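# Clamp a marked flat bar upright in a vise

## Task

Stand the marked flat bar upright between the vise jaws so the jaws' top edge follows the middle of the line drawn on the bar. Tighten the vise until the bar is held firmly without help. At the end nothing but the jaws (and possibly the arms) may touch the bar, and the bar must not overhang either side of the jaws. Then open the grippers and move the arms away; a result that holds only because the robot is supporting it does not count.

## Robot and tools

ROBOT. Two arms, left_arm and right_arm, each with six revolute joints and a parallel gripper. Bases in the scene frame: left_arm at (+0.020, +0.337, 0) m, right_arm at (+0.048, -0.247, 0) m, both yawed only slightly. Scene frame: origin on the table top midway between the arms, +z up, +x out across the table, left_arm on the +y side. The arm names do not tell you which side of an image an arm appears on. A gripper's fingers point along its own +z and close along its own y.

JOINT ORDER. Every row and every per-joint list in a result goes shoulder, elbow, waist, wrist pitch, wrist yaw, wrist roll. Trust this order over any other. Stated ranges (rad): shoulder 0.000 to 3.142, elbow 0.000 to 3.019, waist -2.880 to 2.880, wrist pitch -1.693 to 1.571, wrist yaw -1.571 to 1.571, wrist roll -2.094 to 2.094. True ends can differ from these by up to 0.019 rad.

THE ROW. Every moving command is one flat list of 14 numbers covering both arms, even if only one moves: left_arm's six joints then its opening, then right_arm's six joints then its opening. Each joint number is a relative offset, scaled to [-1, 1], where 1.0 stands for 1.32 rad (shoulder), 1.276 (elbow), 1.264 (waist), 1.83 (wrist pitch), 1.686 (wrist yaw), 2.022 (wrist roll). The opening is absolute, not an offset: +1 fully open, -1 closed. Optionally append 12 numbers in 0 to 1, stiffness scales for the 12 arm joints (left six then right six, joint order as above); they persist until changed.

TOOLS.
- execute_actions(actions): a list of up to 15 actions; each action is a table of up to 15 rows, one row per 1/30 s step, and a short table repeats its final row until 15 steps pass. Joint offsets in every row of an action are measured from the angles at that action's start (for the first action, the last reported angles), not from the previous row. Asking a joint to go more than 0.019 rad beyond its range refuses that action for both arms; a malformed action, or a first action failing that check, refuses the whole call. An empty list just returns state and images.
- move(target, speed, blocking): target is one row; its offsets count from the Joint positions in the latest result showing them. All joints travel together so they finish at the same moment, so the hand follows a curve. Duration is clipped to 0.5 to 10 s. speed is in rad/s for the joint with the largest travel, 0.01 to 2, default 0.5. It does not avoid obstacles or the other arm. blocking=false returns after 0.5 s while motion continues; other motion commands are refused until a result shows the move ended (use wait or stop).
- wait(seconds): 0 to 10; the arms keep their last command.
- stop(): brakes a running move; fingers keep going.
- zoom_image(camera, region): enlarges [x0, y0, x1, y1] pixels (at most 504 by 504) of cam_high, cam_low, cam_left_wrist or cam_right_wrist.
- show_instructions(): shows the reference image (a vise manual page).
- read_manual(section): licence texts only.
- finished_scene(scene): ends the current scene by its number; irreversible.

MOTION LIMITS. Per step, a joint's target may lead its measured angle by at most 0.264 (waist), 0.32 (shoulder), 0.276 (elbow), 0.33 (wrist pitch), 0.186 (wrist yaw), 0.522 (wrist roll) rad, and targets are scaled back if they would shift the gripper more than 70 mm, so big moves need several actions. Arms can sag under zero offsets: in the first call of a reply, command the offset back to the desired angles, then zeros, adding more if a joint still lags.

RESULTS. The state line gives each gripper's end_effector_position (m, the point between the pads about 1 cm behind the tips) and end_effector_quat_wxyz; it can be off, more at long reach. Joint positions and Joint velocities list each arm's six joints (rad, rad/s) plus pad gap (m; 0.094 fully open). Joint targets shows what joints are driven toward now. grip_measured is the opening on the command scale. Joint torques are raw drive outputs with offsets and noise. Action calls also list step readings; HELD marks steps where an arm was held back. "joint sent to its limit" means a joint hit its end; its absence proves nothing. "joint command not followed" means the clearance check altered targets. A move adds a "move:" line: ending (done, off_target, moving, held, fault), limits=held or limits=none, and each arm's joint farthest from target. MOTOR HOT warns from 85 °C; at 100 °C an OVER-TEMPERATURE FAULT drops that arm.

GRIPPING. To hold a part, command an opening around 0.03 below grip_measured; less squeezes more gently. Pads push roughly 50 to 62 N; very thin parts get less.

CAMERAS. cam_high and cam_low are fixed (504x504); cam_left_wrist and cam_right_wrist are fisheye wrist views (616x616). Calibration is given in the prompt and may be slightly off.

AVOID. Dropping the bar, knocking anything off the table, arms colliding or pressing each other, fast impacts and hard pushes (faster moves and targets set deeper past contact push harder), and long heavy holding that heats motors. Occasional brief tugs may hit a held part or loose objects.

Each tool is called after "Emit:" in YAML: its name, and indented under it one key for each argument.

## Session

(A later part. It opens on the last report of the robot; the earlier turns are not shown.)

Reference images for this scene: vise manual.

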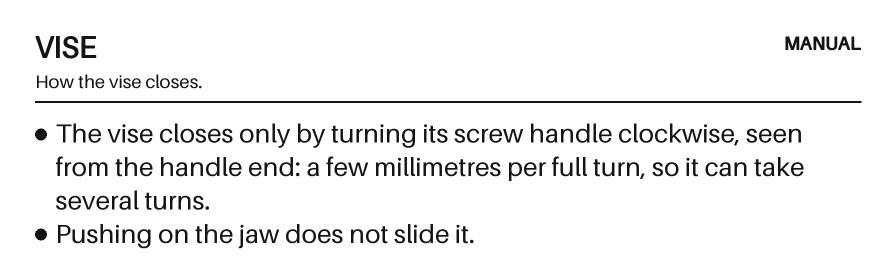

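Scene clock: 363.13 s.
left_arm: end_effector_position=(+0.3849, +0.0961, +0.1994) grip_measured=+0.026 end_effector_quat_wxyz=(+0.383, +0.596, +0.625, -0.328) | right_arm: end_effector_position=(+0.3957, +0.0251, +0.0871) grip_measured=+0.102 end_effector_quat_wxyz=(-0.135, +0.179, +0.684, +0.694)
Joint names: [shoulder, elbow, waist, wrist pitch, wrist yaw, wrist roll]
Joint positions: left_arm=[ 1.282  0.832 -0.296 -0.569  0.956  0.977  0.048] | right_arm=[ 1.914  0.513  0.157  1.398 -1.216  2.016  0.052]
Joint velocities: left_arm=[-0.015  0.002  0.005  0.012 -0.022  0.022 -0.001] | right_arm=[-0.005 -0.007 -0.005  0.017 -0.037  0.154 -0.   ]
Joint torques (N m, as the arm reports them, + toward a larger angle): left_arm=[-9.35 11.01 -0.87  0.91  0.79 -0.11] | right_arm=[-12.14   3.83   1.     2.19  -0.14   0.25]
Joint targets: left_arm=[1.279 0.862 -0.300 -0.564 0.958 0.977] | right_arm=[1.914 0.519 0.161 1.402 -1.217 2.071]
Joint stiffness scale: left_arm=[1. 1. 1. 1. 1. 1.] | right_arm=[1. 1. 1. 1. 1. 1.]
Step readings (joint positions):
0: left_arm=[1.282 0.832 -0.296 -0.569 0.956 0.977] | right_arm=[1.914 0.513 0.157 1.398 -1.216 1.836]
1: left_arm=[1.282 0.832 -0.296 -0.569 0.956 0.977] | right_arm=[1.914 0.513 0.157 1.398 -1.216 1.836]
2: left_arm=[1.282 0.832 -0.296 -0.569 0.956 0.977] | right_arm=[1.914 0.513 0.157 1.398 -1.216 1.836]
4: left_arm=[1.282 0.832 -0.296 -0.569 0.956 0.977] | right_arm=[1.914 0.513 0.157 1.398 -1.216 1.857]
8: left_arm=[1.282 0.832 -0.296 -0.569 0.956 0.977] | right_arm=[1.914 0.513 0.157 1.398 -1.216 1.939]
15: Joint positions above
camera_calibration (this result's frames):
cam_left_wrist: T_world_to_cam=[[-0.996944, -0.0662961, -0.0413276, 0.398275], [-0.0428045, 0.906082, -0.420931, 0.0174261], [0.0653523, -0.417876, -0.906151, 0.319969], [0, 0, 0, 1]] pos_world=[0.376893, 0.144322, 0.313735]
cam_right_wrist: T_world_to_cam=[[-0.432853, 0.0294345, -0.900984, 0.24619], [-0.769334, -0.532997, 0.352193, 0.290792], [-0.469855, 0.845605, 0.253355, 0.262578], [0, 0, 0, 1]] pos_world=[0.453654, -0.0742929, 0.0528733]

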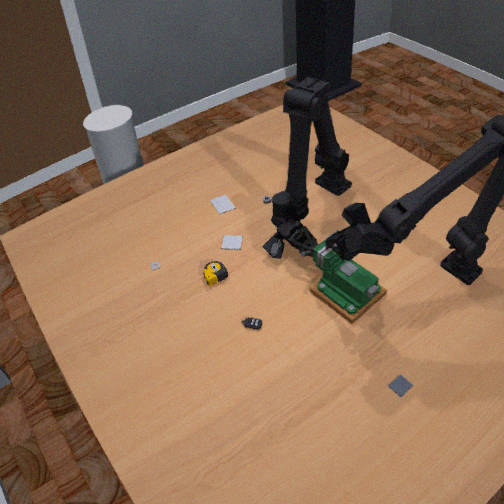

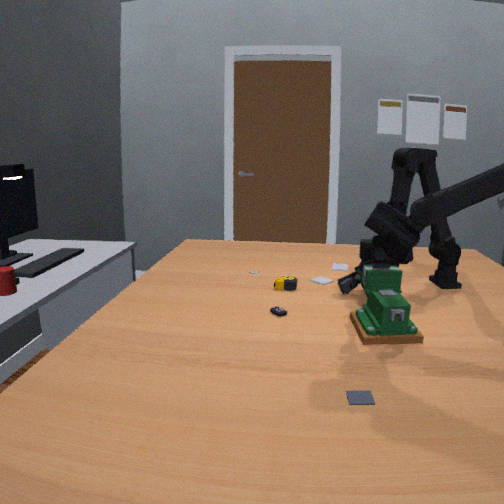

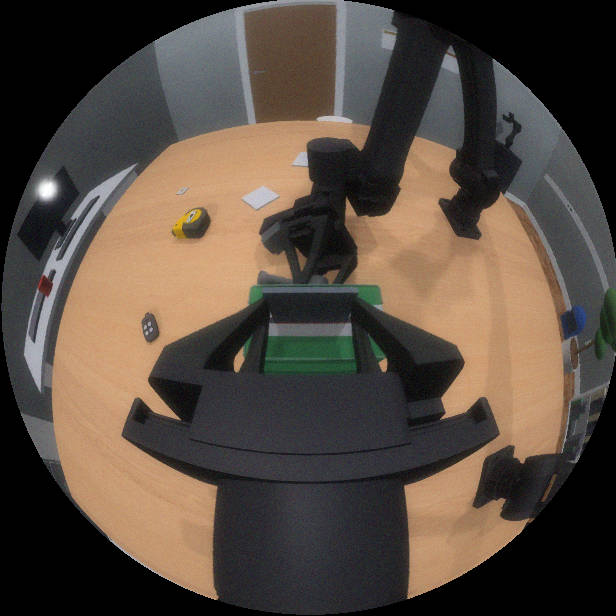

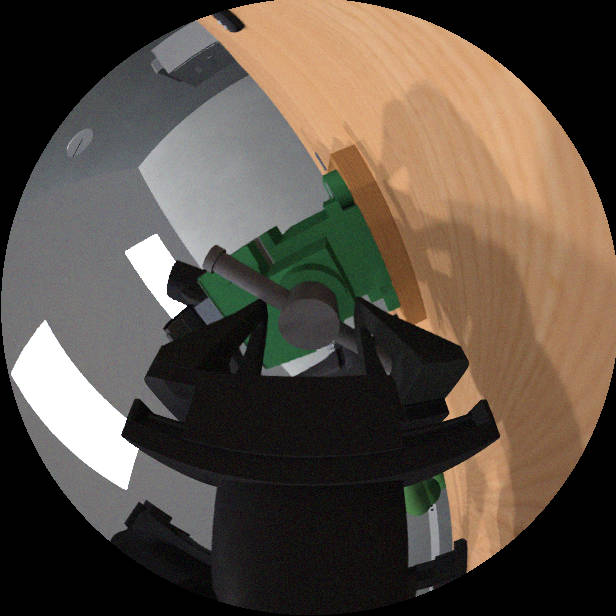

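Emit:
execute_actions:
  actions:
    - [[-0.002,0.0235,-0.003,0.003,0.001,0,-0.01,0,-0.004,-0.006,0.006,0,-0.03,0.7,1,1,1,1,1,1,1,1,1,1,1,0.5],[-0.002,0.0235,-0.003,0.003,0.001,0,-0.01,0,-0.007,-0.011,0.009,0,-0.07,0.7],[-0.002,0.0235,-0.003,0.003,0.001,0,-0.01,0,-0.010,-0.016,0.0115,0,-0.11,0.7],[-0.002,0.0235,-0.003,0.003,0.001,0,-0.01,0,-0.013,-0.021,0.014,0,-0.16,0.7],[-0.002,0.0235,-0.003,0.003,0.001,0,-0.01,0,-0.016,-0.0265,0.0165,0,-0.21,0.7],[-0.002,0.0235,-0.003,0.003,0.001,0,-0.01,0,-0.019,-0.032,0.019,0,-0.27,0.7],[-0.002,0.0235,-0.003,0.003,0.001,0,-0.01,0,-0.0225,-0.0375,0.0215,0,-0.33,0.7],[-0.002,0.0235,-0.003,0.003,0.001,0,-0.01,0,-0.026,-0.043,0.024,0,-0.4,0.7],[-0.002,0.0235,-0.003,0.003,0.001,0,-0.01,0,-0.029,-0.0485,0.0265,0,-0.5,0.7],[-0.002,0.0235,-0.003,0.003,0.001,0,-0.01,0,-0.032,-0.054,0.029,0,-0.6,0.7],[-0.002,0.0235,-0.003,0.003,0.001,0,-0.01,0,-0.035,-0.059,0.031,0,-0.7,0.7],[-0.002,0.0235,-0.003,0.003,0.001,0,-0.01,0,-0.038,-0.064,0.033,0,-0.8,0.7],[-0.002,0.0235,-0.003,0.003,0.001,0,-0.01,0,-0.0415,-0.0696,0.036,0,-0.8,0.7]]
    - [[-0.002,0.0235,-0.003,0.003,0.001,0,-0.01,0,-0.008,-0.012,0.010,0,-0.8,0.7]]
    - [[-0.002,0.0235,-0.003,0.003,0.001,0,-0.01,0,0.004,0,0.002,0,-0.62,0.7]]

Emit:
wait:
  seconds: 0.7

Scene clock: 371.50 s.
left_arm: end_effector_position=(+0.3849, +0.0961, +0.1994) grip_measured=+0.026 end_effector_quat_wxyz=(+0.383, +0.596, +0.625, -0.328) | right_arm: end_effector_position=(+0.4005, -0.0092, +0.0847) grip_measured=+0.699 end_effector_quat_wxyz=(+0.671, -0.631, +0.320, +0.221)
Joint names: [shoulder, elbow, waist, wrist pitch, wrist yaw, wrist roll]
Joint positions: left_arm=[ 1.282  0.832 -0.296 -0.569  0.956  0.977  0.048] | right_arm=[ 1.914  0.466  0.071  1.446 -1.216 -0.785  0.08 ]
Joint velocities: left_arm=[ 0.005  0.007  0.005 -0.022 -0.007  0.139  0.001] | right_arm=[-0.005  0.007 -0.015 -0.012  0.051 -1.194  0.001]
Joint torques (N m, as the arm reports them, + toward a larger angle): left_arm=[-9.83 11.08  0.39  0.74  0.76 -0.04] | right_arm=[-11.43   3.11   0.63   2.05  -0.11  -0.11]
Joint targets: left_arm=[1.279 0.862 -0.300 -0.564 0.958 0.977] | right_arm=[1.914 0.471 0.071 1.450 -1.216 -1.060]
Joint stiffness scale: left_arm=[1. 1. 1. 1. 1. 1.] | right_arm=[1.  1.  1.  1.  1.  0.5]
Step readings (joint positions; steps 1 to 15: 1st action; 16 to 30: 2nd action; 31 to 45: 3rd action):
0: left_arm=[1.282 0.832 -0.296 -0.569 0.956 0.977] | right_arm=[1.914 0.513 0.157 1.398 -1.216 2.037]
1: left_arm=[1.282 0.832 -0.296 -0.569 0.956 0.977] | right_arm=[1.914 0.513 0.156 1.398 -1.216 2.029]
2: left_arm=[1.282 0.832 -0.296 -0.569 0.956 0.977] | right_arm=[1.914 0.513 0.156 1.399 -1.216 2.011]
4: left_arm=[1.282 0.832 -0.296 -0.569 0.956 0.977] | right_arm=[1.914 0.510 0.153 1.401 -1.216 1.952]
8: left_arm=[1.282 0.832 -0.296 -0.569 0.956 0.977] | right_arm=[1.914 0.496 0.130 1.417 -1.216 1.720]
15: left_arm=[1.282 0.832 -0.296 -0.569 0.956 0.977] | right_arm=[1.914 0.469 0.078 1.444 -1.216 1.234]
16: left_arm=[1.282 0.832 -0.296 -0.569 0.956 0.977] | right_arm=[1.914 0.467 0.075 1.446 -1.216 1.165]
17: left_arm=[1.282 0.832 -0.296 -0.569 0.956 0.977] | right_arm=[1.914 0.466 0.073 1.446 -1.216 1.095]
19: left_arm=[1.282 0.832 -0.296 -0.569 0.956 0.977] | right_arm=[1.914 0.466 0.071 1.446 -1.216 0.957]
23: left_arm=[1.282 0.832 -0.296 -0.569 0.956 0.977] | right_arm=[1.914 0.466 0.071 1.446 -1.216 0.679]
30: left_arm=[1.282 0.832 -0.296 -0.569 0.956 0.977] | right_arm=[1.914 0.466 0.071 1.446 -1.216 0.193]
31: left_arm=[1.282 0.832 -0.296 -0.569 0.956 0.977] | right_arm=[1.914 0.466 0.071 1.446 -1.216 0.124]
32: left_arm=[1.282 0.832 -0.296 -0.569 0.956 0.977] | right_arm=[1.914 0.466 0.071 1.446 -1.216 0.055]
34: left_arm=[1.282 0.832 -0.296 -0.569 0.956 0.977] | right_arm=[1.914 0.466 0.071 1.446 -1.216 -0.084]
38: left_arm=[1.282 0.832 -0.296 -0.569 0.956 0.977] | right_arm=[1.914 0.466 0.071 1.446 -1.216 -0.362]
45: Joint positions above
camera_calibration (this result's frames):
cam_left_wrist: T_world_to_cam=[[-0.996944, -0.0662961, -0.0413276, 0.398275], [-0.0428045, 0.906082, -0.420931, 0.0174261], [0.0653523, -0.417876, -0.906151, 0.319969], [0, 0, 0, 1]] pos_world=[0.376893, 0.144322, 0.313735]
cam_right_wrist: T_world_to_cam=[[0.70148, -0.103155, 0.705184, -0.344424], [0.480916, -0.661725, -0.575188, -0.14634], [0.525971, 0.742617, -0.414578, -0.0487727], [0, 0, 0, 1]] pos_world=[0.337637, -0.0961465, 0.138489]

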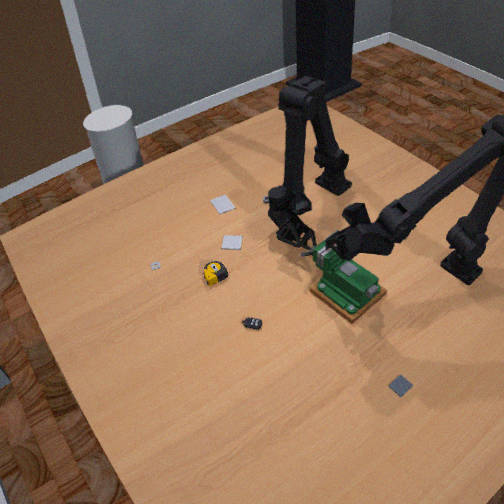

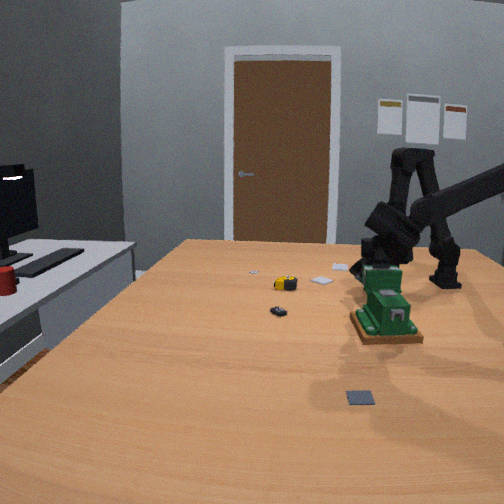

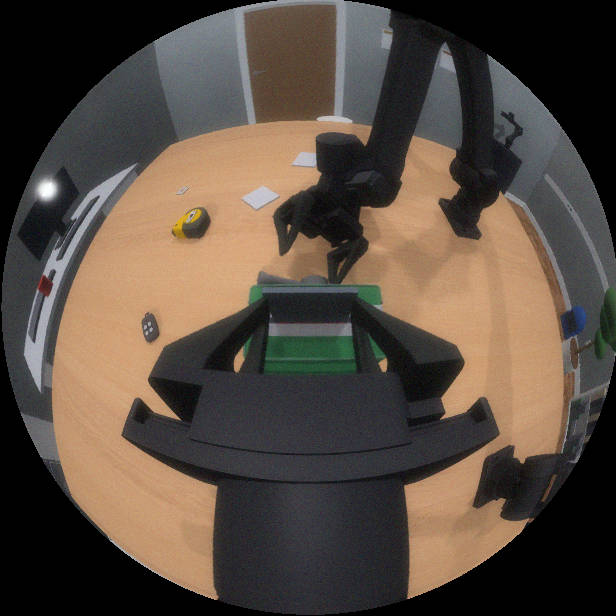

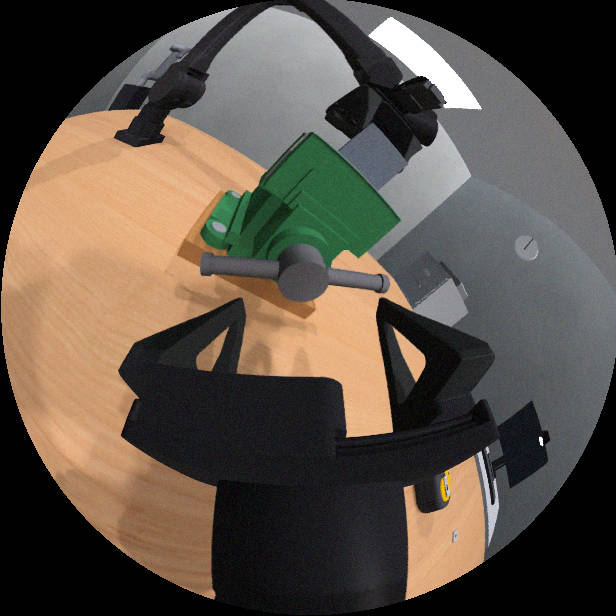

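Scene clock: 372.20 s.
left_arm: end_effector_position=(+0.3849, +0.0961, +0.1994) grip_measured=+0.026 end_effector_quat_wxyz=(+0.383, +0.596, +0.625, -0.328) | right_arm: end_effector_position=(+0.4005, -0.0092, +0.0847) grip_measured=+0.699 end_effector_quat_wxyz=(+0.693, -0.664, +0.244, +0.141)
Joint names: [shoulder, elbow, waist, wrist pitch, wrist yaw, wrist roll]
Joint positions: left_arm=[ 1.282  0.832 -0.296 -0.569  0.956  0.977  0.048] | right_arm=[ 1.914  0.466  0.071  1.446 -1.216 -1.02   0.08 ]
Joint velocities: left_arm=[ 0.005 -0.002 -0.005  0.007 -0.066 -0.022 -0.   ] | right_arm=[-0.005  0.007  0.005  0.007  0.051 -0.095 -0.   ]
Joint torques (N m, as the arm reports them, + toward a larger angle): left_arm=[-9.13 10.92  0.17  0.81  0.8  -0.08] | right_arm=[-11.43   3.09   0.64   2.03  -0.11  -0.13]
Joint targets: left_arm=[1.279 0.862 -0.300 -0.564 0.958 0.977] | right_arm=[1.914 0.471 0.071 1.450 -1.216 -1.060]
Joint stiffness scale: left_arm=[1. 1. 1. 1. 1. 1.] | right_arm=[1.  1.  1.  1.  1.  0.5]
wait: 0.70 s; no rest
camera_calibration (this result's frames):
cam_left_wrist: T_world_to_cam=[[-0.996944, -0.0662961, -0.0413276, 0.398275], [-0.0428045, 0.906082, -0.420931, 0.0174261], [0.0653523, -0.417876, -0.906151, 0.319969], [0, 0, 0, 1]] pos_world=[0.376893, 0.144322, 0.313735]
cam_right_wrist: T_world_to_cam=[[0.519891, -0.075549, 0.850885, -0.283781], [0.59783, -0.679317, -0.42559, -0.205991], [0.610174, 0.729945, -0.308005, -0.091635], [0, 0, 0, 1]] pos_world=[0.326597, -0.0944843, 0.125574]

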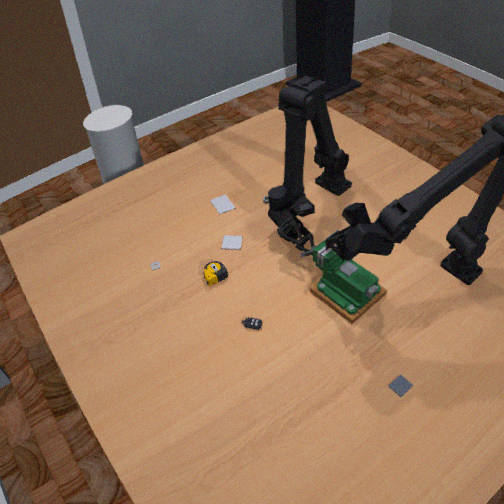

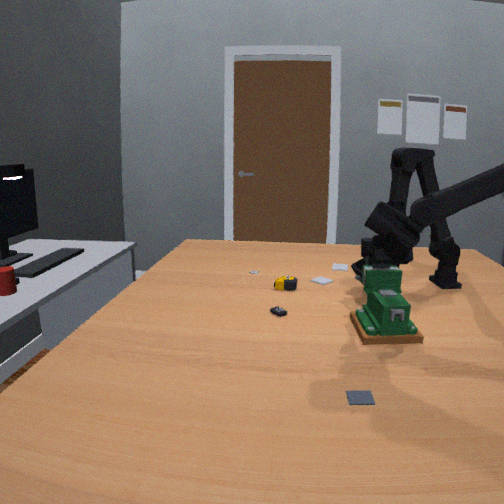

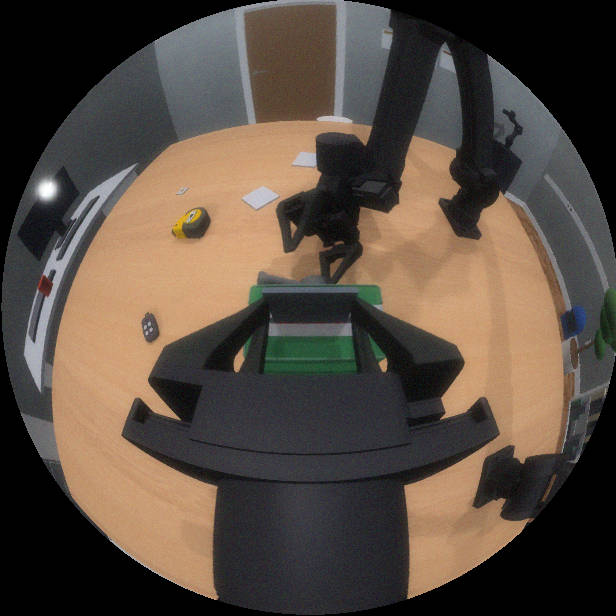

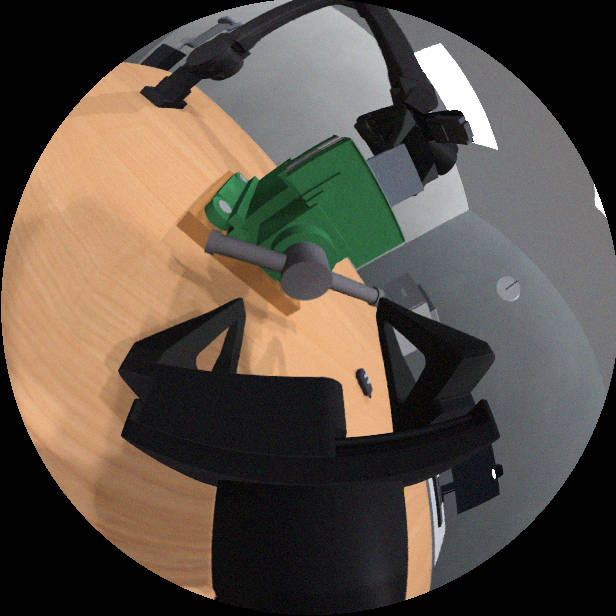

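Emit:
execute_actions:
  actions:
    - [[-0.002,0.0235,-0.003,0.003,0.001,0,-0.01,0,0.010,0.004,-0.002,0,-0.06,0.7,1,1,1,1,1,1,1,1,1,1,1,1],[-0.002,0.0235,-0.003,0.003,0.001,0,-0.01,0,0.013,0.008,-0.004,0,-0.1,0.7],[-0.002,0.0235,-0.003,0.003,0.001,0,-0.01,0,0.016,0.012,-0.006,0,-0.124,0.7],[-0.002,0.0235,-0.003,0.003,0.001,0,-0.01,0,0.019,0.017,-0.008,0,-0.124,0.7],[-0.002,0.0235,-0.003,0.003,0.001,0,-0.01,0,0.022,0.0225,-0.010,0,-0.124,0.7],[-0.002,0.0235,-0.003,0.003,0.001,0,-0.01,0,0.025,0.028,-0.012,0,-0.124,0.7],[-0.002,0.0235,-0.003,0.003,0.001,0,-0.01,0,0.028,0.0335,-0.014,0,-0.124,0.7],[-0.002,0.0235,-0.003,0.003,0.001,0,-0.01,0,0.031,0.039,-0.016,0,-0.124,0.7],[-0.002,0.0235,-0.003,0.003,0.001,0,-0.01,0,0.034,0.0445,-0.018,0,-0.124,0.7],[-0.002,0.0235,-0.003,0.003,0.001,0,-0.01,0,0.037,0.05,-0.020,0,-0.124,0.7],[-0.002,0.0235,-0.003,0.003,0.001,0,-0.01,0,0.040,0.0555,-0.022,0,-0.124,0.7],[-0.002,0.0235,-0.003,0.003,0.001,0,-0.01,0,0.043,0.061,-0.024,0,-0.124,0.7],[-0.002,0.0235,-0.003,0.003,0.001,0,-0.01,0,0.046,0.066,-0.026,0,-0.124,0.7],[-0.002,0.0235,-0.003,0.003,0.001,0,-0.01,0,0.049,0.071,-0.0275,0,-0.124,0.7],[-0.002,0.0235,-0.003,0.003,0.001,0,-0.01,0,0.0517,0.076,-0.029,0,-0.124,0.7]]

Emit:
wait:
  seconds: 0.3

Scene clock: 376.33 s.
left_arm: end_effector_position=(+0.3849, +0.0961, +0.1994) grip_measured=+0.026 end_effector_quat_wxyz=(+0.383, +0.596, +0.625, -0.328) | right_arm: end_effector_position=(+0.3960, +0.0211, +0.0871) grip_measured=+0.699 end_effector_quat_wxyz=(+0.701, -0.693, +0.141, +0.089)
Joint names: [shoulder, elbow, waist, wrist pitch, wrist yaw, wrist roll]
Joint positions: left_arm=[ 1.282  0.832 -0.296 -0.569  0.956  0.977  0.048] | right_arm=[ 1.914  0.506  0.147  1.408 -1.216 -1.245  0.08 ]
Joint velocities: left_arm=[-0.005 -0.002  0.005  0.012 -0.051 -0.066  0.001] | right_arm=[-0.005  0.095  0.181 -0.1    0.037 -0.081  0.001]
Joint torques (N m, as the arm reports them, + toward a larger angle): left_arm=[-8.84 10.86 -0.07  0.82  0.77 -0.11] | right_arm=[-11.88   4.86   1.88   1.5   -0.11  -0.14]
Joint targets: left_arm=[1.279 0.862 -0.300 -0.564 0.958 0.977] | right_arm=[1.914 0.532 0.167 1.393 -1.216 -1.271]
Joint stiffness scale: left_arm=[1. 1. 1. 1. 1. 1.] | right_arm=[1. 1. 1. 1. 1. 1.]
Step readings (joint positions):
0: left_arm=[1.282 0.832 -0.296 -0.569 0.956 0.977] | right_arm=[1.914 0.466 0.071 1.446 -1.216 -1.029]
1: left_arm=[1.282 0.832 -0.296 -0.569 0.956 0.977] | right_arm=[1.914 0.466 0.071 1.446 -1.216 -1.039]
2: left_arm=[1.282 0.832 -0.296 -0.569 0.956 0.977] | right_arm=[1.914 0.466 0.071 1.446 -1.216 -1.065]
4: left_arm=[1.282 0.832 -0.296 -0.569 0.956 0.977] | right_arm=[1.914 0.466 0.073 1.444 -1.216 -1.132]
8: left_arm=[1.282 0.832 -0.296 -0.569 0.956 0.977] | right_arm=[1.914 0.477 0.093 1.433 -1.216 -1.205]
15: Joint positions above
camera_calibration (this result's frames):
cam_left_wrist: T_world_to_cam=[[-0.996944, -0.0662961, -0.0413276, 0.398275], [-0.0428045, 0.906082, -0.420931, 0.0174261], [0.0653523, -0.417876, -0.906151, 0.319969], [0, 0, 0, 1]] pos_world=[0.376893, 0.144322, 0.313735]
cam_right_wrist: T_world_to_cam=[[0.320168, -0.0212653, 0.947122, -0.211668], [0.725403, -0.637521, -0.259532, -0.247572], [0.609329, 0.770139, -0.188688, -0.121166], [0, 0, 0, 1]] pos_world=[0.321189, -0.0690186, 0.11336]

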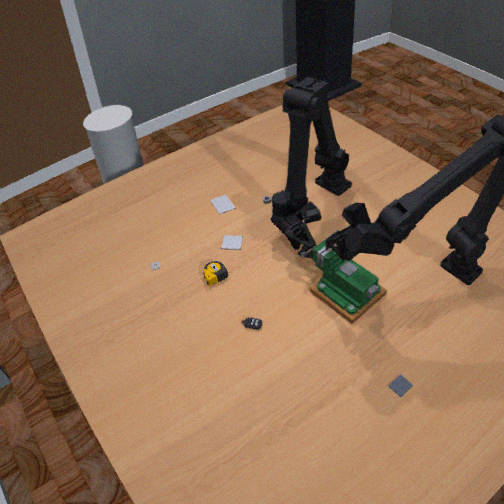

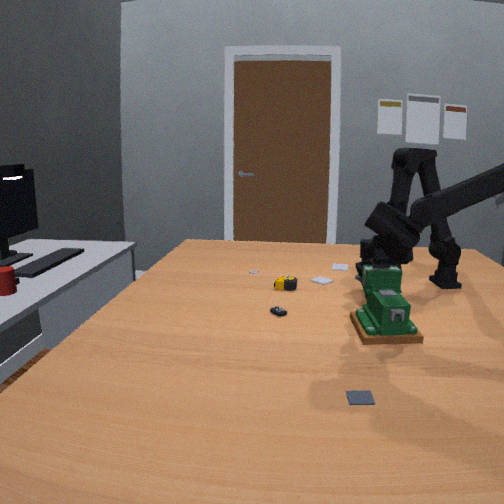

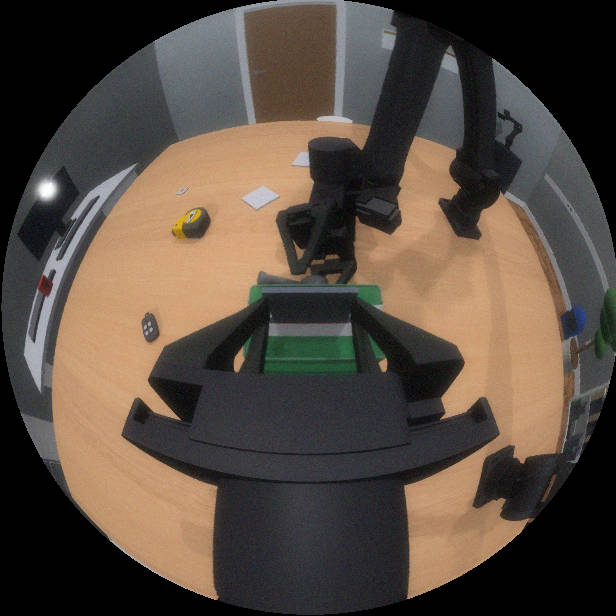

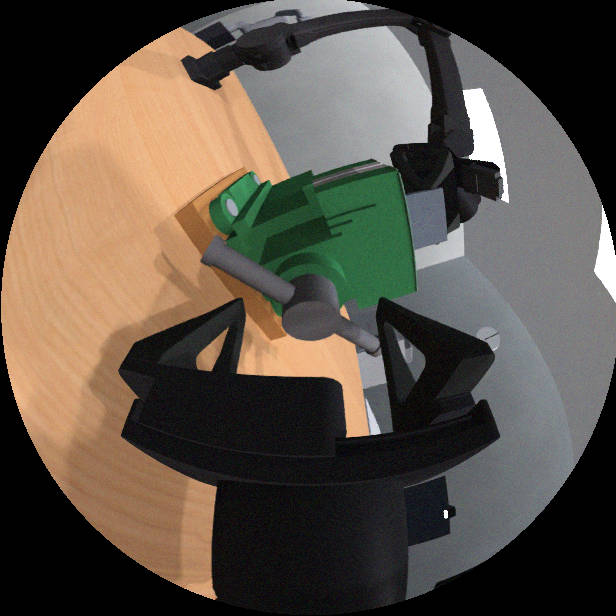

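Scene clock: 376.63 s.
left_arm: end_effector_position=(+0.3849, +0.0961, +0.1994) grip_measured=+0.026 end_effector_quat_wxyz=(+0.383, +0.596, +0.625, -0.328) | right_arm: end_effector_position=(+0.3948, +0.0268, +0.0878) grip_measured=+0.699 end_effector_quat_wxyz=(+0.701, -0.694, +0.132, +0.090)
Joint names: [shoulder, elbow, waist, wrist pitch, wrist yaw, wrist roll]
Joint positions: left_arm=[ 1.282  0.832 -0.296 -0.569  0.956  0.977  0.048] | right_arm=[ 1.914  0.513  0.161  1.402 -1.216 -1.254  0.08 ]
Joint velocities: left_arm=[-0.015 -0.002 -0.005  0.012  0.037 -0.037  0.001] | right_arm=[-0.015  0.007  0.005 -0.012 -0.022  0.022  0.001]
Joint torques (N m, as the arm reports them, + toward a larger angle): left_arm=[-8.45 11.23 -0.44  0.7   0.85 -0.07] | right_arm=[-12.04   4.85   1.13   1.47  -0.11  -0.07]
Joint targets: left_arm=[1.279 0.862 -0.300 -0.564 0.958 0.977] | right_arm=[1.914 0.532 0.167 1.393 -1.216 -1.271]
Joint stiffness scale: left_arm=[1. 1. 1. 1. 1. 1.] | right_arm=[1. 1. 1. 1. 1. 1.]
wait: 0.30 s; no rest
camera_calibration (this result's frames):
cam_left_wrist: T_world_to_cam=[[-0.996944, -0.0662961, -0.0413276, 0.398275], [-0.0428045, 0.906082, -0.420931, 0.0174261], [0.0653523, -0.417876, -0.906151, 0.319969], [0, 0, 0, 1]] pos_world=[0.376893, 0.144322, 0.313735]
cam_right_wrist: T_world_to_cam=[[0.310742, -0.0166645, 0.950348, -0.208475], [0.736941, -0.627242, -0.251962, -0.248398], [0.600297, 0.778646, -0.18263, -0.121881], [0, 0, 0, 1]] pos_world=[0.321001, -0.0643772, 0.113278]

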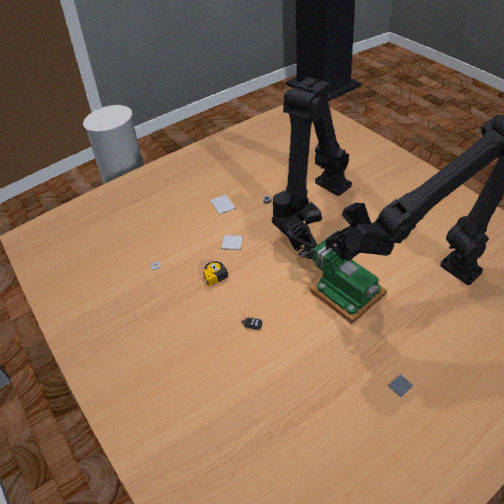

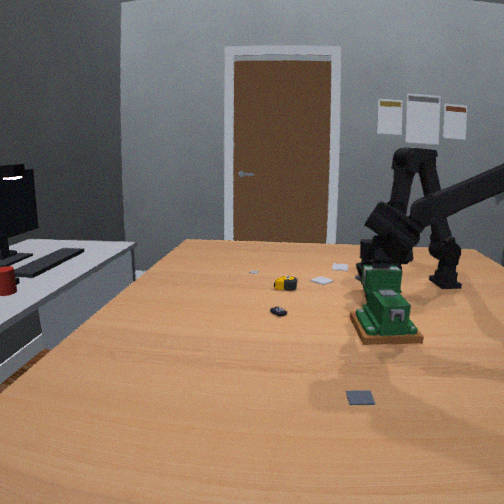

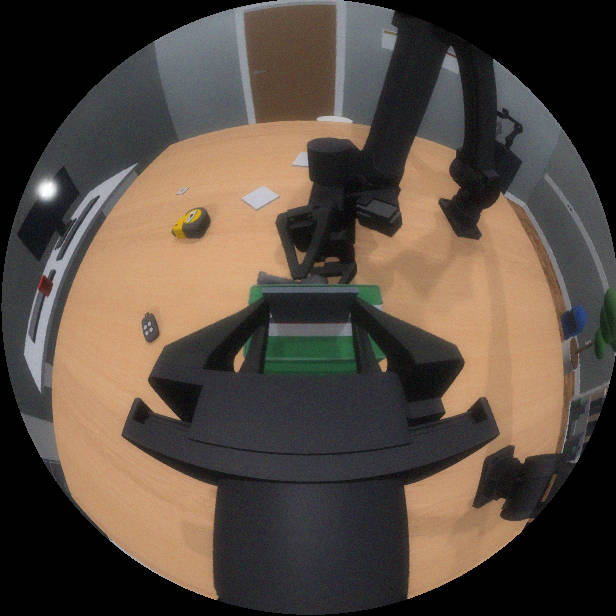

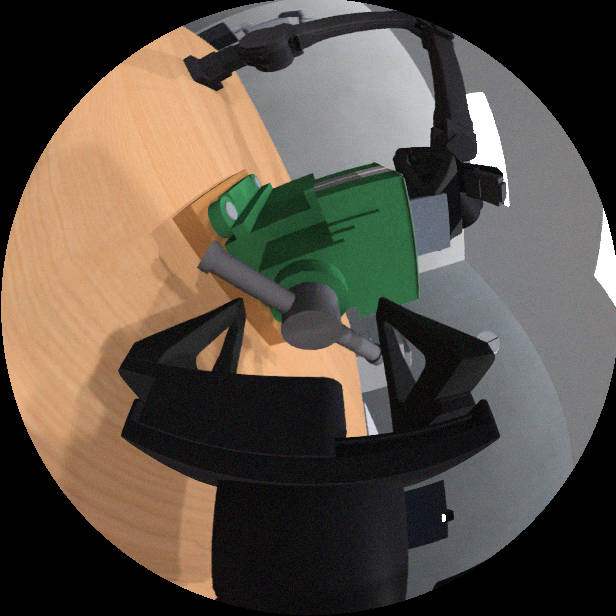

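Emit:
execute_actions:
  actions: []

Scene clock: 380.07 s.
left_arm: end_effector_position=(+0.3849, +0.0961, +0.1994) grip_measured=+0.026 end_effector_quat_wxyz=(+0.383, +0.596, +0.625, -0.328) | right_arm: end_effector_position=(+0.3948, +0.0268, +0.0878) grip_measured=+0.699 end_effector_quat_wxyz=(+0.702, -0.695, +0.132, +0.090)
Joint names: [shoulder, elbow, waist, wrist pitch, wrist yaw, wrist roll]
Joint positions: left_arm=[ 1.282  0.832 -0.296 -0.569  0.956  0.977  0.048] | right_arm=[ 1.914  0.513  0.161  1.402 -1.216 -1.255  0.08 ]
Joint velocities: left_arm=[-0.005  0.012 -0.005 -0.027 -0.022 -0.037 -0.002] | right_arm=[-0.005 -0.017 -0.005  0.002  0.022  0.037  0.   ]
Joint torques (N m, as the arm reports them, + toward a larger angle): left_arm=[-8.43 11.2  -0.85  0.77  0.78 -0.07] | right_arm=[-11.98   4.85   1.2    1.44  -0.11  -0.11]
Joint targets: left_arm=[1.279 0.862 -0.300 -0.564 0.958 0.977] | right_arm=[1.914 0.532 0.167 1.393 -1.216 -1.271]
Joint stiffness scale: left_arm=[1. 1. 1. 1. 1. 1.] | right_arm=[1. 1. 1. 1. 1. 1.]
camera_calibration (this result's frames):
cam_left_wrist: T_world_to_cam=[[-0.996944, -0.0662961, -0.0413276, 0.398275], [-0.0428045, 0.906082, -0.420931, 0.0174261], [0.0653523, -0.417876, -0.906151, 0.319969], [0, 0, 0, 1]] pos_world=[0.376893, 0.144322, 0.313735]
cam_right_wrist: T_world_to_cam=[[0.309294, -0.0165774, 0.950822, -0.207947], [0.737324, -0.627266, -0.250781, -0.248652], [0.600575, 0.778629, -0.181787, -0.122065], [0, 0, 0, 1]] pos_world=[0.320963, -0.0643748, 0.113174]

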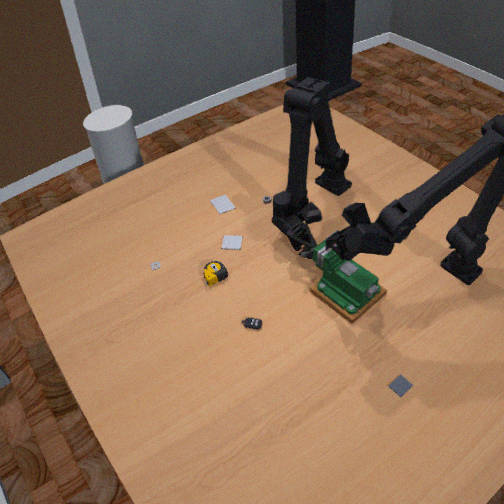

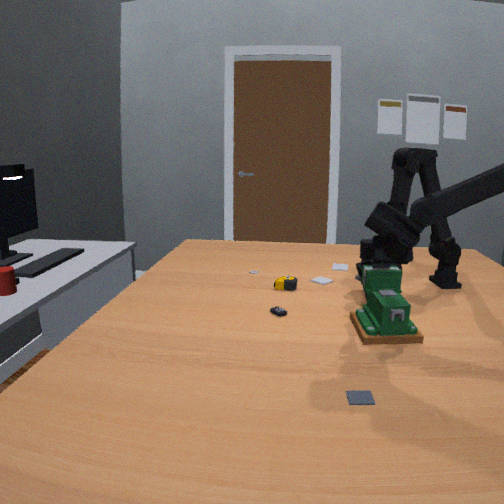

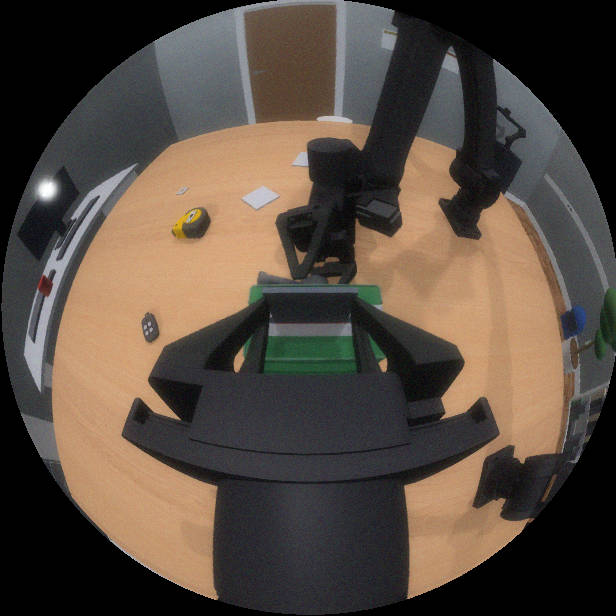

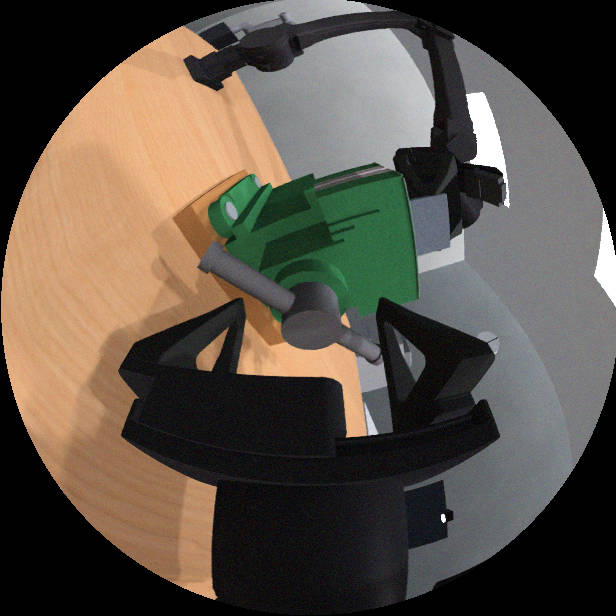

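Emit:
execute_actions:
  actions:
    - [[-0.002,0.0235,-0.003,0.003,0.001,0,-0.01,0,0.005,0.003,0.002,0,0.0,0.5,1,1,1,1,1,1,1,1,1,1,1,0.4],[-0.002,0.0235,-0.003,0.003,0.001,0,-0.01,0,0.005,0.003,0.002,0,0.02,0.3,1,1,1,1,1,1,1,1,1,1,1,0.4],[-0.002,0.0235,-0.003,0.003,0.001,0,-0.01,0,0.005,0.003,0.002,0,0.05,0.1,1,1,1,1,1,1,1,1,1,1,1,0.4],[-0.002,0.0235,-0.003,0.003,0.001,0,-0.01,0,0.005,0.003,0.002,0,0.08,0.1,1,1,1,1,1,1,1,1,1,1,1,0.4],[-0.002,0.0235,-0.003,0.003,0.001,0,-0.01,0,0.005,0.003,0.002,0,0.12,0.1,1,1,1,1,1,1,1,1,1,1,1,0.4],[-0.002,0.0235,-0.003,0.003,0.001,0,-0.01,0,0.005,0.003,0.002,0,0.16,0.1,1,1,1,1,1,1,1,1,1,1,1,0.4],[-0.002,0.0235,-0.003,0.003,0.001,0,-0.01,0,0.005,0.003,0.002,0,0.2,0.1,1,1,1,1,1,1,1,1,1,1,1,0.4],[-0.002,0.0235,-0.003,0.003,0.001,0,-0.01,0,0.005,0.003,0.002,0,0.25,0.1,1,1,1,1,1,1,1,1,1,1,1,0.4],[-0.002,0.0235,-0.003,0.003,0.001,0,-0.01,0,0.005,0.003,0.002,0,0.3,0.1,1,1,1,1,1,1,1,1,1,1,1,0.4],[-0.002,0.0235,-0.003,0.003,0.001,0,-0.01,0,0.005,0.003,0.002,0,0.35,0.1,1,1,1,1,1,1,1,1,1,1,1,0.4],[-0.002,0.0235,-0.003,0.003,0.001,0,-0.01,0,0.005,0.003,0.002,0,0.4,0.1,1,1,1,1,1,1,1,1,1,1,1,0.4],[-0.002,0.0235,-0.003,0.003,0.001,0,-0.01,0,0.005,0.003,0.002,0,0.45,0.1,1,1,1,1,1,1,1,1,1,1,1,0.4],[-0.002,0.0235,-0.003,0.003,0.001,0,-0.01,0,0.005,0.003,0.002,0,0.5,0.1,1,1,1,1,1,1,1,1,1,1,1,0.4]]
    - [[-0.002,0.0235,-0.003,0.003,0.001,0,-0.01,0,0.005,0.003,0.002,0,0.6,0.1]]
    - [[-0.002,0.0235,-0.003,0.003,0.001,0,-0.01,0,0.005,0.003,0.002,0,0.6,0.1]]
    - [[-0.002,0.0235,-0.003,0.003,0.001,0,-0.01,0,0.005,0.003,0.002,0,0.45,0.1]]

Scene clock: 384.97 s.
left_arm: end_effector_position=(+0.3849, +0.0963, +0.1994) grip_measured=+0.026 end_effector_quat_wxyz=(+0.383, +0.596, +0.625, -0.328) | right_arm: end_effector_position=(+0.3953, +0.0261, +0.0872) grip_measured=+0.101 end_effector_quat_wxyz=(+0.028, +0.016, +0.707, +0.706)
Joint names: [shoulder, elbow, waist, wrist pitch, wrist yaw, wrist roll]
Joint positions: left_arm=[ 1.282  0.832 -0.296 -0.569  0.956  0.977  0.048] | right_arm=[ 1.914  0.513  0.159  1.399 -1.216  1.552  0.052]
Joint velocities: left_arm=[ 0.015  0.002 -0.005  0.002  0.037 -0.007  0.   ] | right_arm=[-0.015 -0.002 -0.005 -0.002 -0.051  0.403  0.   ]
Joint torques (N m, as the arm reports them, + toward a larger angle): left_arm=[-9.7  11.01 -1.12  0.96  0.77 -0.06] | right_arm=[-12.24   3.82   0.91   2.27  -0.19   0.43]
Joint targets: left_arm=[1.279 0.862 -0.300 -0.564 0.958 0.977] | right_arm=[1.914 0.520 0.164 1.402 -1.217 1.791]
Joint stiffness scale: left_arm=[1. 1. 1. 1. 1. 1.] | right_arm=[1.  1.  1.  1.  1.  0.4]
Step readings (joint positions; steps 1 to 15: 1st action; 16 to 30: 2nd action; 31 to 45: 3rd action; 46 to 60: 4th action):
0: left_arm=[1.282 0.832 -0.296 -0.569 0.956 0.977] | right_arm=[1.914 0.513 0.161 1.402 -1.216 -1.255]
1: left_arm=[1.282 0.832 -0.296 -0.569 0.956 0.977] | right_arm=[1.914 0.513 0.161 1.402 -1.216 -1.255]
2: left_arm=[1.282 0.832 -0.296 -0.569 0.956 0.977] | right_arm=[1.914 0.513 0.161 1.402 -1.216 -1.253]
4: left_arm=[1.282 0.832 -0.296 -0.569 0.956 0.977] | right_arm=[1.914 0.513 0.161 1.402 -1.216 -1.233]
8: left_arm=[1.282 0.832 -0.296 -0.569 0.956 0.977] | right_arm=[1.914 0.513 0.161 1.402 -1.211 -1.112]
15: left_arm=[1.282 0.832 -0.296 -0.569 0.956 0.977] | right_arm=[1.914 0.513 0.160 1.400 -1.212 -0.740]
16: left_arm=[1.282 0.832 -0.296 -0.569 0.956 0.977] | right_arm=[1.914 0.513 0.160 1.399 -1.212 -0.686]
17: left_arm=[1.282 0.832 -0.296 -0.569 0.956 0.977] | right_arm=[1.914 0.513 0.160 1.399 -1.212 -0.631]
19: left_arm=[1.282 0.832 -0.296 -0.569 0.956 0.977] | right_arm=[1.914 0.513 0.160 1.399 -1.213 -0.522]
23: left_arm=[1.282 0.832 -0.296 -0.569 0.956 0.977] | right_arm=[1.914 0.513 0.160 1.399 -1.214 -0.302]
30: left_arm=[1.282 0.832 -0.296 -0.569 0.956 0.977] | right_arm=[1.914 0.513 0.160 1.399 -1.216 0.073]
31: left_arm=[1.282 0.832 -0.296 -0.569 0.956 0.977] | right_arm=[1.914 0.513 0.160 1.399 -1.217 0.125]
32: left_arm=[1.282 0.832 -0.296 -0.569 0.956 0.977] | right_arm=[1.914 0.513 0.160 1.399 -1.217 0.180]
34: left_arm=[1.282 0.832 -0.296 -0.569 0.956 0.977] | right_arm=[1.914 0.513 0.160 1.399 -1.218 0.289]
38: left_arm=[1.282 0.832 -0.296 -0.569 0.956 0.977] | right_arm=[1.914 0.513 0.160 1.399 -1.218 0.508]
45: left_arm=[1.282 0.832 -0.296 -0.569 0.956 0.977] | right_arm=[1.914 0.513 0.160 1.399 -1.217 0.881]
46: left_arm=[1.282 0.832 -0.296 -0.569 0.956 0.977] | right_arm=[1.914 0.513 0.160 1.399 -1.217 0.933]
47: left_arm=[1.282 0.832 -0.296 -0.569 0.956 0.977] | right_arm=[1.914 0.513 0.160 1.399 -1.217 0.988]
49: left_arm=[1.282 0.832 -0.296 -0.569 0.956 0.977] | right_arm=[1.914 0.513 0.160 1.399 -1.217 1.096]
53: left_arm=[1.282 0.832 -0.296 -0.569 0.956 0.977] | right_arm=[1.914 0.513 0.160 1.399 -1.216 1.313]
60: Joint positions above
camera_calibration (this result's frames):
cam_left_wrist: T_world_to_cam=[[-0.996918, -0.0666764, -0.0413276, 0.398403], [-0.0431501, 0.906066, -0.420931, 0.0174385], [0.0655117, -0.417851, -0.906151, 0.319958], [0, 0, 0, 1]] pos_world=[0.376967, 0.144458, 0.313735]
cam_right_wrist: T_world_to_cam=[[0.0158969, 0.000667154, -0.999873, 0.0780077], [-0.847551, -0.530534, -0.0138291, 0.353701], [-0.530476, 0.847664, -0.00786839, 0.308166], [0, 0, 0, 1]] pos_world=[0.462015, -0.073623, 0.085314]

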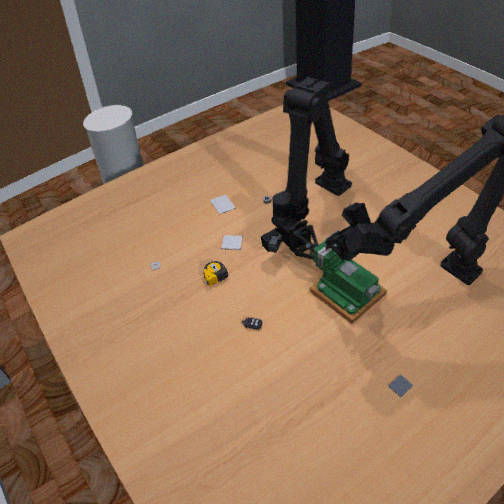

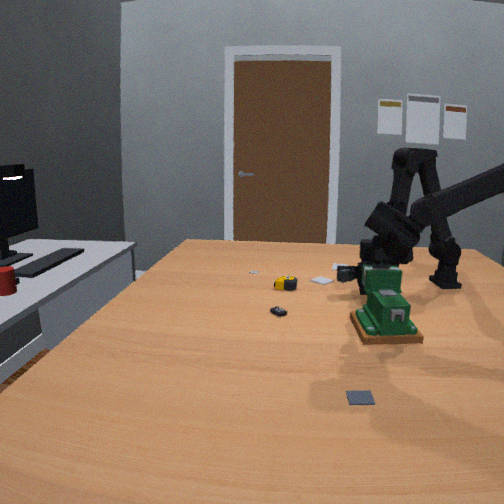

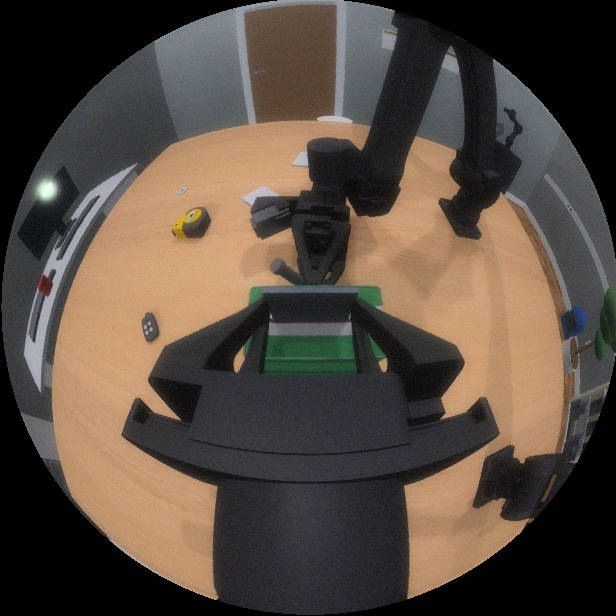

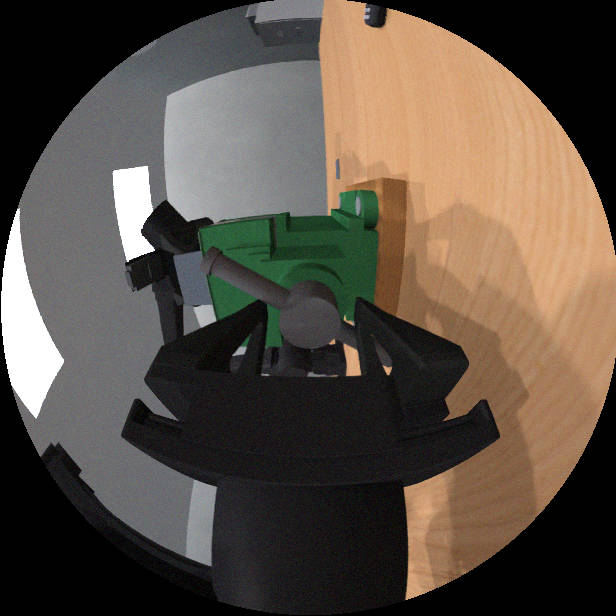

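Emit:
execute_actions:
  actions:
    - [[-0.002,0.0235,-0.003,0.003,0.001,0,-0.01,0,0.005,0.004,0.003,0,0.13,0.1,1,1,1,1,1,1,1,1,1,1,1,0.8],[-0.002,0.0235,-0.003,0.003,0.001,0,-0.01,0,0.005,0.004,0.003,0,0.15,0.1],[-0.002,0.0235,-0.003,0.003,0.001,0,-0.01,0,0.005,0.004,0.003,0,0.17,0.1],[-0.002,0.0235,-0.003,0.003,0.001,0,-0.01,0,0.005,0.004,0.003,0,0.19,0.1],[-0.002,0.0235,-0.003,0.003,0.001,0,-0.01,0,0.005,0.004,0.003,0,0.21,0.1],[-0.002,0.0235,-0.003,0.003,0.001,0,-0.01,0,0.005,0.004,0.003,0,0.23,0.1],[-0.002,0.0235,-0.003,0.003,0.001,0,-0.01,0,0.005,0.004,0.003,0,0.245,0.1],[-0.002,0.0235,-0.003,0.003,0.001,0,-0.01,0,0.005,0.004,0.003,0,0.256,0.1]]

Scene clock: 386.83 s.
left_arm: end_effector_position=(+0.3849, +0.0963, +0.1994) grip_measured=+0.026 end_effector_quat_wxyz=(+0.383, +0.596, +0.625, -0.328) | right_arm: end_effector_position=(+0.3955, +0.0257, +0.0877) grip_measured=+0.105 end_effector_quat_wxyz=(-0.034, +0.078, +0.702, +0.707)
Joint names: [shoulder, elbow, waist, wrist pitch, wrist yaw, wrist roll]
Joint positions: left_arm=[ 1.282  0.832 -0.296 -0.569  0.956  0.977  0.048] | right_arm=[ 1.915  0.513  0.158  1.404 -1.216  1.731  0.052]
Joint velocities: left_arm=[-0.005 -0.007  0.005  0.007 -0.037  0.037  0.   ] | right_arm=[ 0.005 -0.007  0.005  0.002  0.037 -0.007  0.001]
Joint torques (N m, as the arm reports them, + toward a larger angle): left_arm=[-9.05 10.7  -0.71  0.67  0.77 -0.03] | right_arm=[-12.56   3.82   1.25   2.11  -0.11   2.83]
Joint targets: left_arm=[1.279 0.862 -0.299 -0.564 0.958 0.977] | right_arm=[1.915 0.520 0.165 1.404 -1.216 2.070]
Joint stiffness scale: left_arm=[1. 1. 1. 1. 1. 1.] | right_arm=[1.  1.  1.  1.  1.  0.8]
Step readings (joint positions):
0: left_arm=[1.282 0.832 -0.296 -0.569 0.956 0.977] | right_arm=[1.914 0.513 0.159 1.399 -1.216 1.577]
1: left_arm=[1.282 0.832 -0.296 -0.569 0.956 0.977] | right_arm=[1.914 0.513 0.159 1.399 -1.216 1.584]
2: left_arm=[1.282 0.832 -0.296 -0.569 0.956 0.977] | right_arm=[1.914 0.513 0.159 1.399 -1.216 1.599]
4: left_arm=[1.282 0.832 -0.296 -0.569 0.956 0.977] | right_arm=[1.914 0.513 0.159 1.401 -1.216 1.643]
8: left_arm=[1.282 0.832 -0.296 -0.569 0.956 0.977] | right_arm=[1.914 0.513 0.158 1.403 -1.216 1.709]
15: Joint positions above
camera_calibration (this result's frames):
cam_left_wrist: T_world_to_cam=[[-0.996918, -0.0666764, -0.0413276, 0.398403], [-0.0431501, 0.906066, -0.420931, 0.0174385], [0.0655117, -0.417851, -0.906151, 0.319958], [0, 0, 0, 1]] pos_world=[0.376967, 0.144458, 0.313735]
cam_right_wrist: T_world_to_cam=[[-0.15725, 0.0132749, -0.98747, 0.145644], [-0.838353, -0.530277, 0.126375, 0.337804], [-0.521955, 0.84772, 0.0945151, 0.296317], [0, 0, 0, 1]] pos_world=[0.460766, -0.0739976, 0.0731229]

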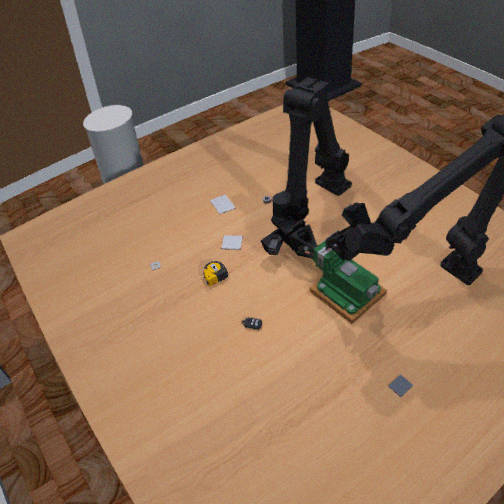

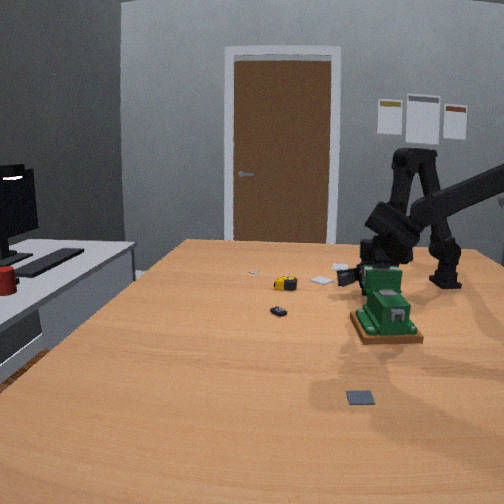

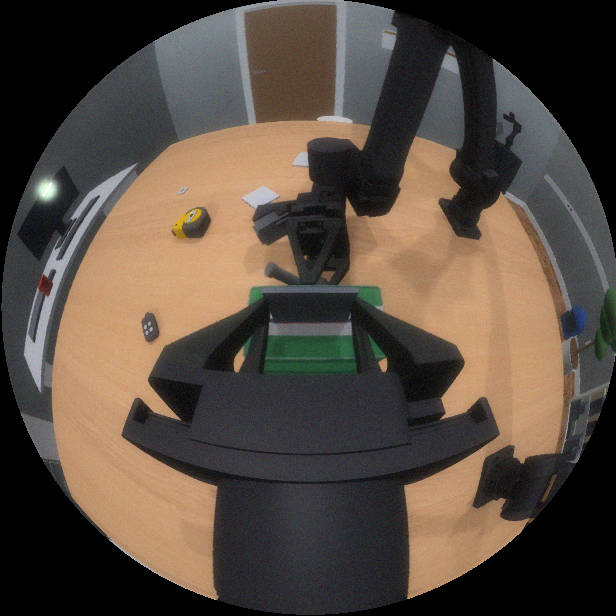

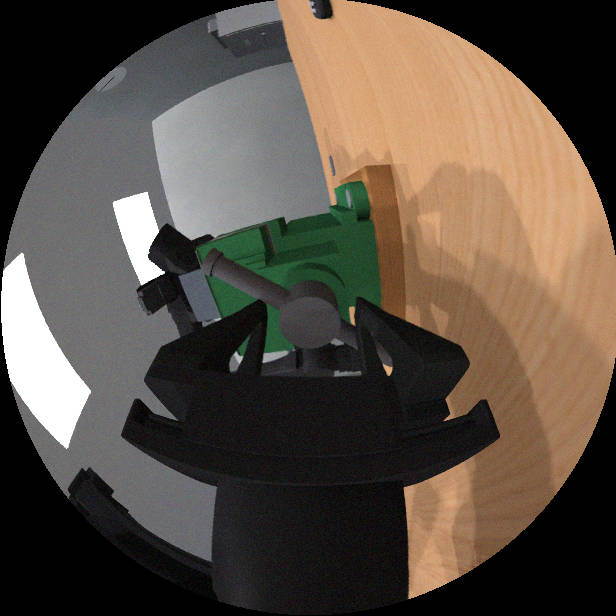

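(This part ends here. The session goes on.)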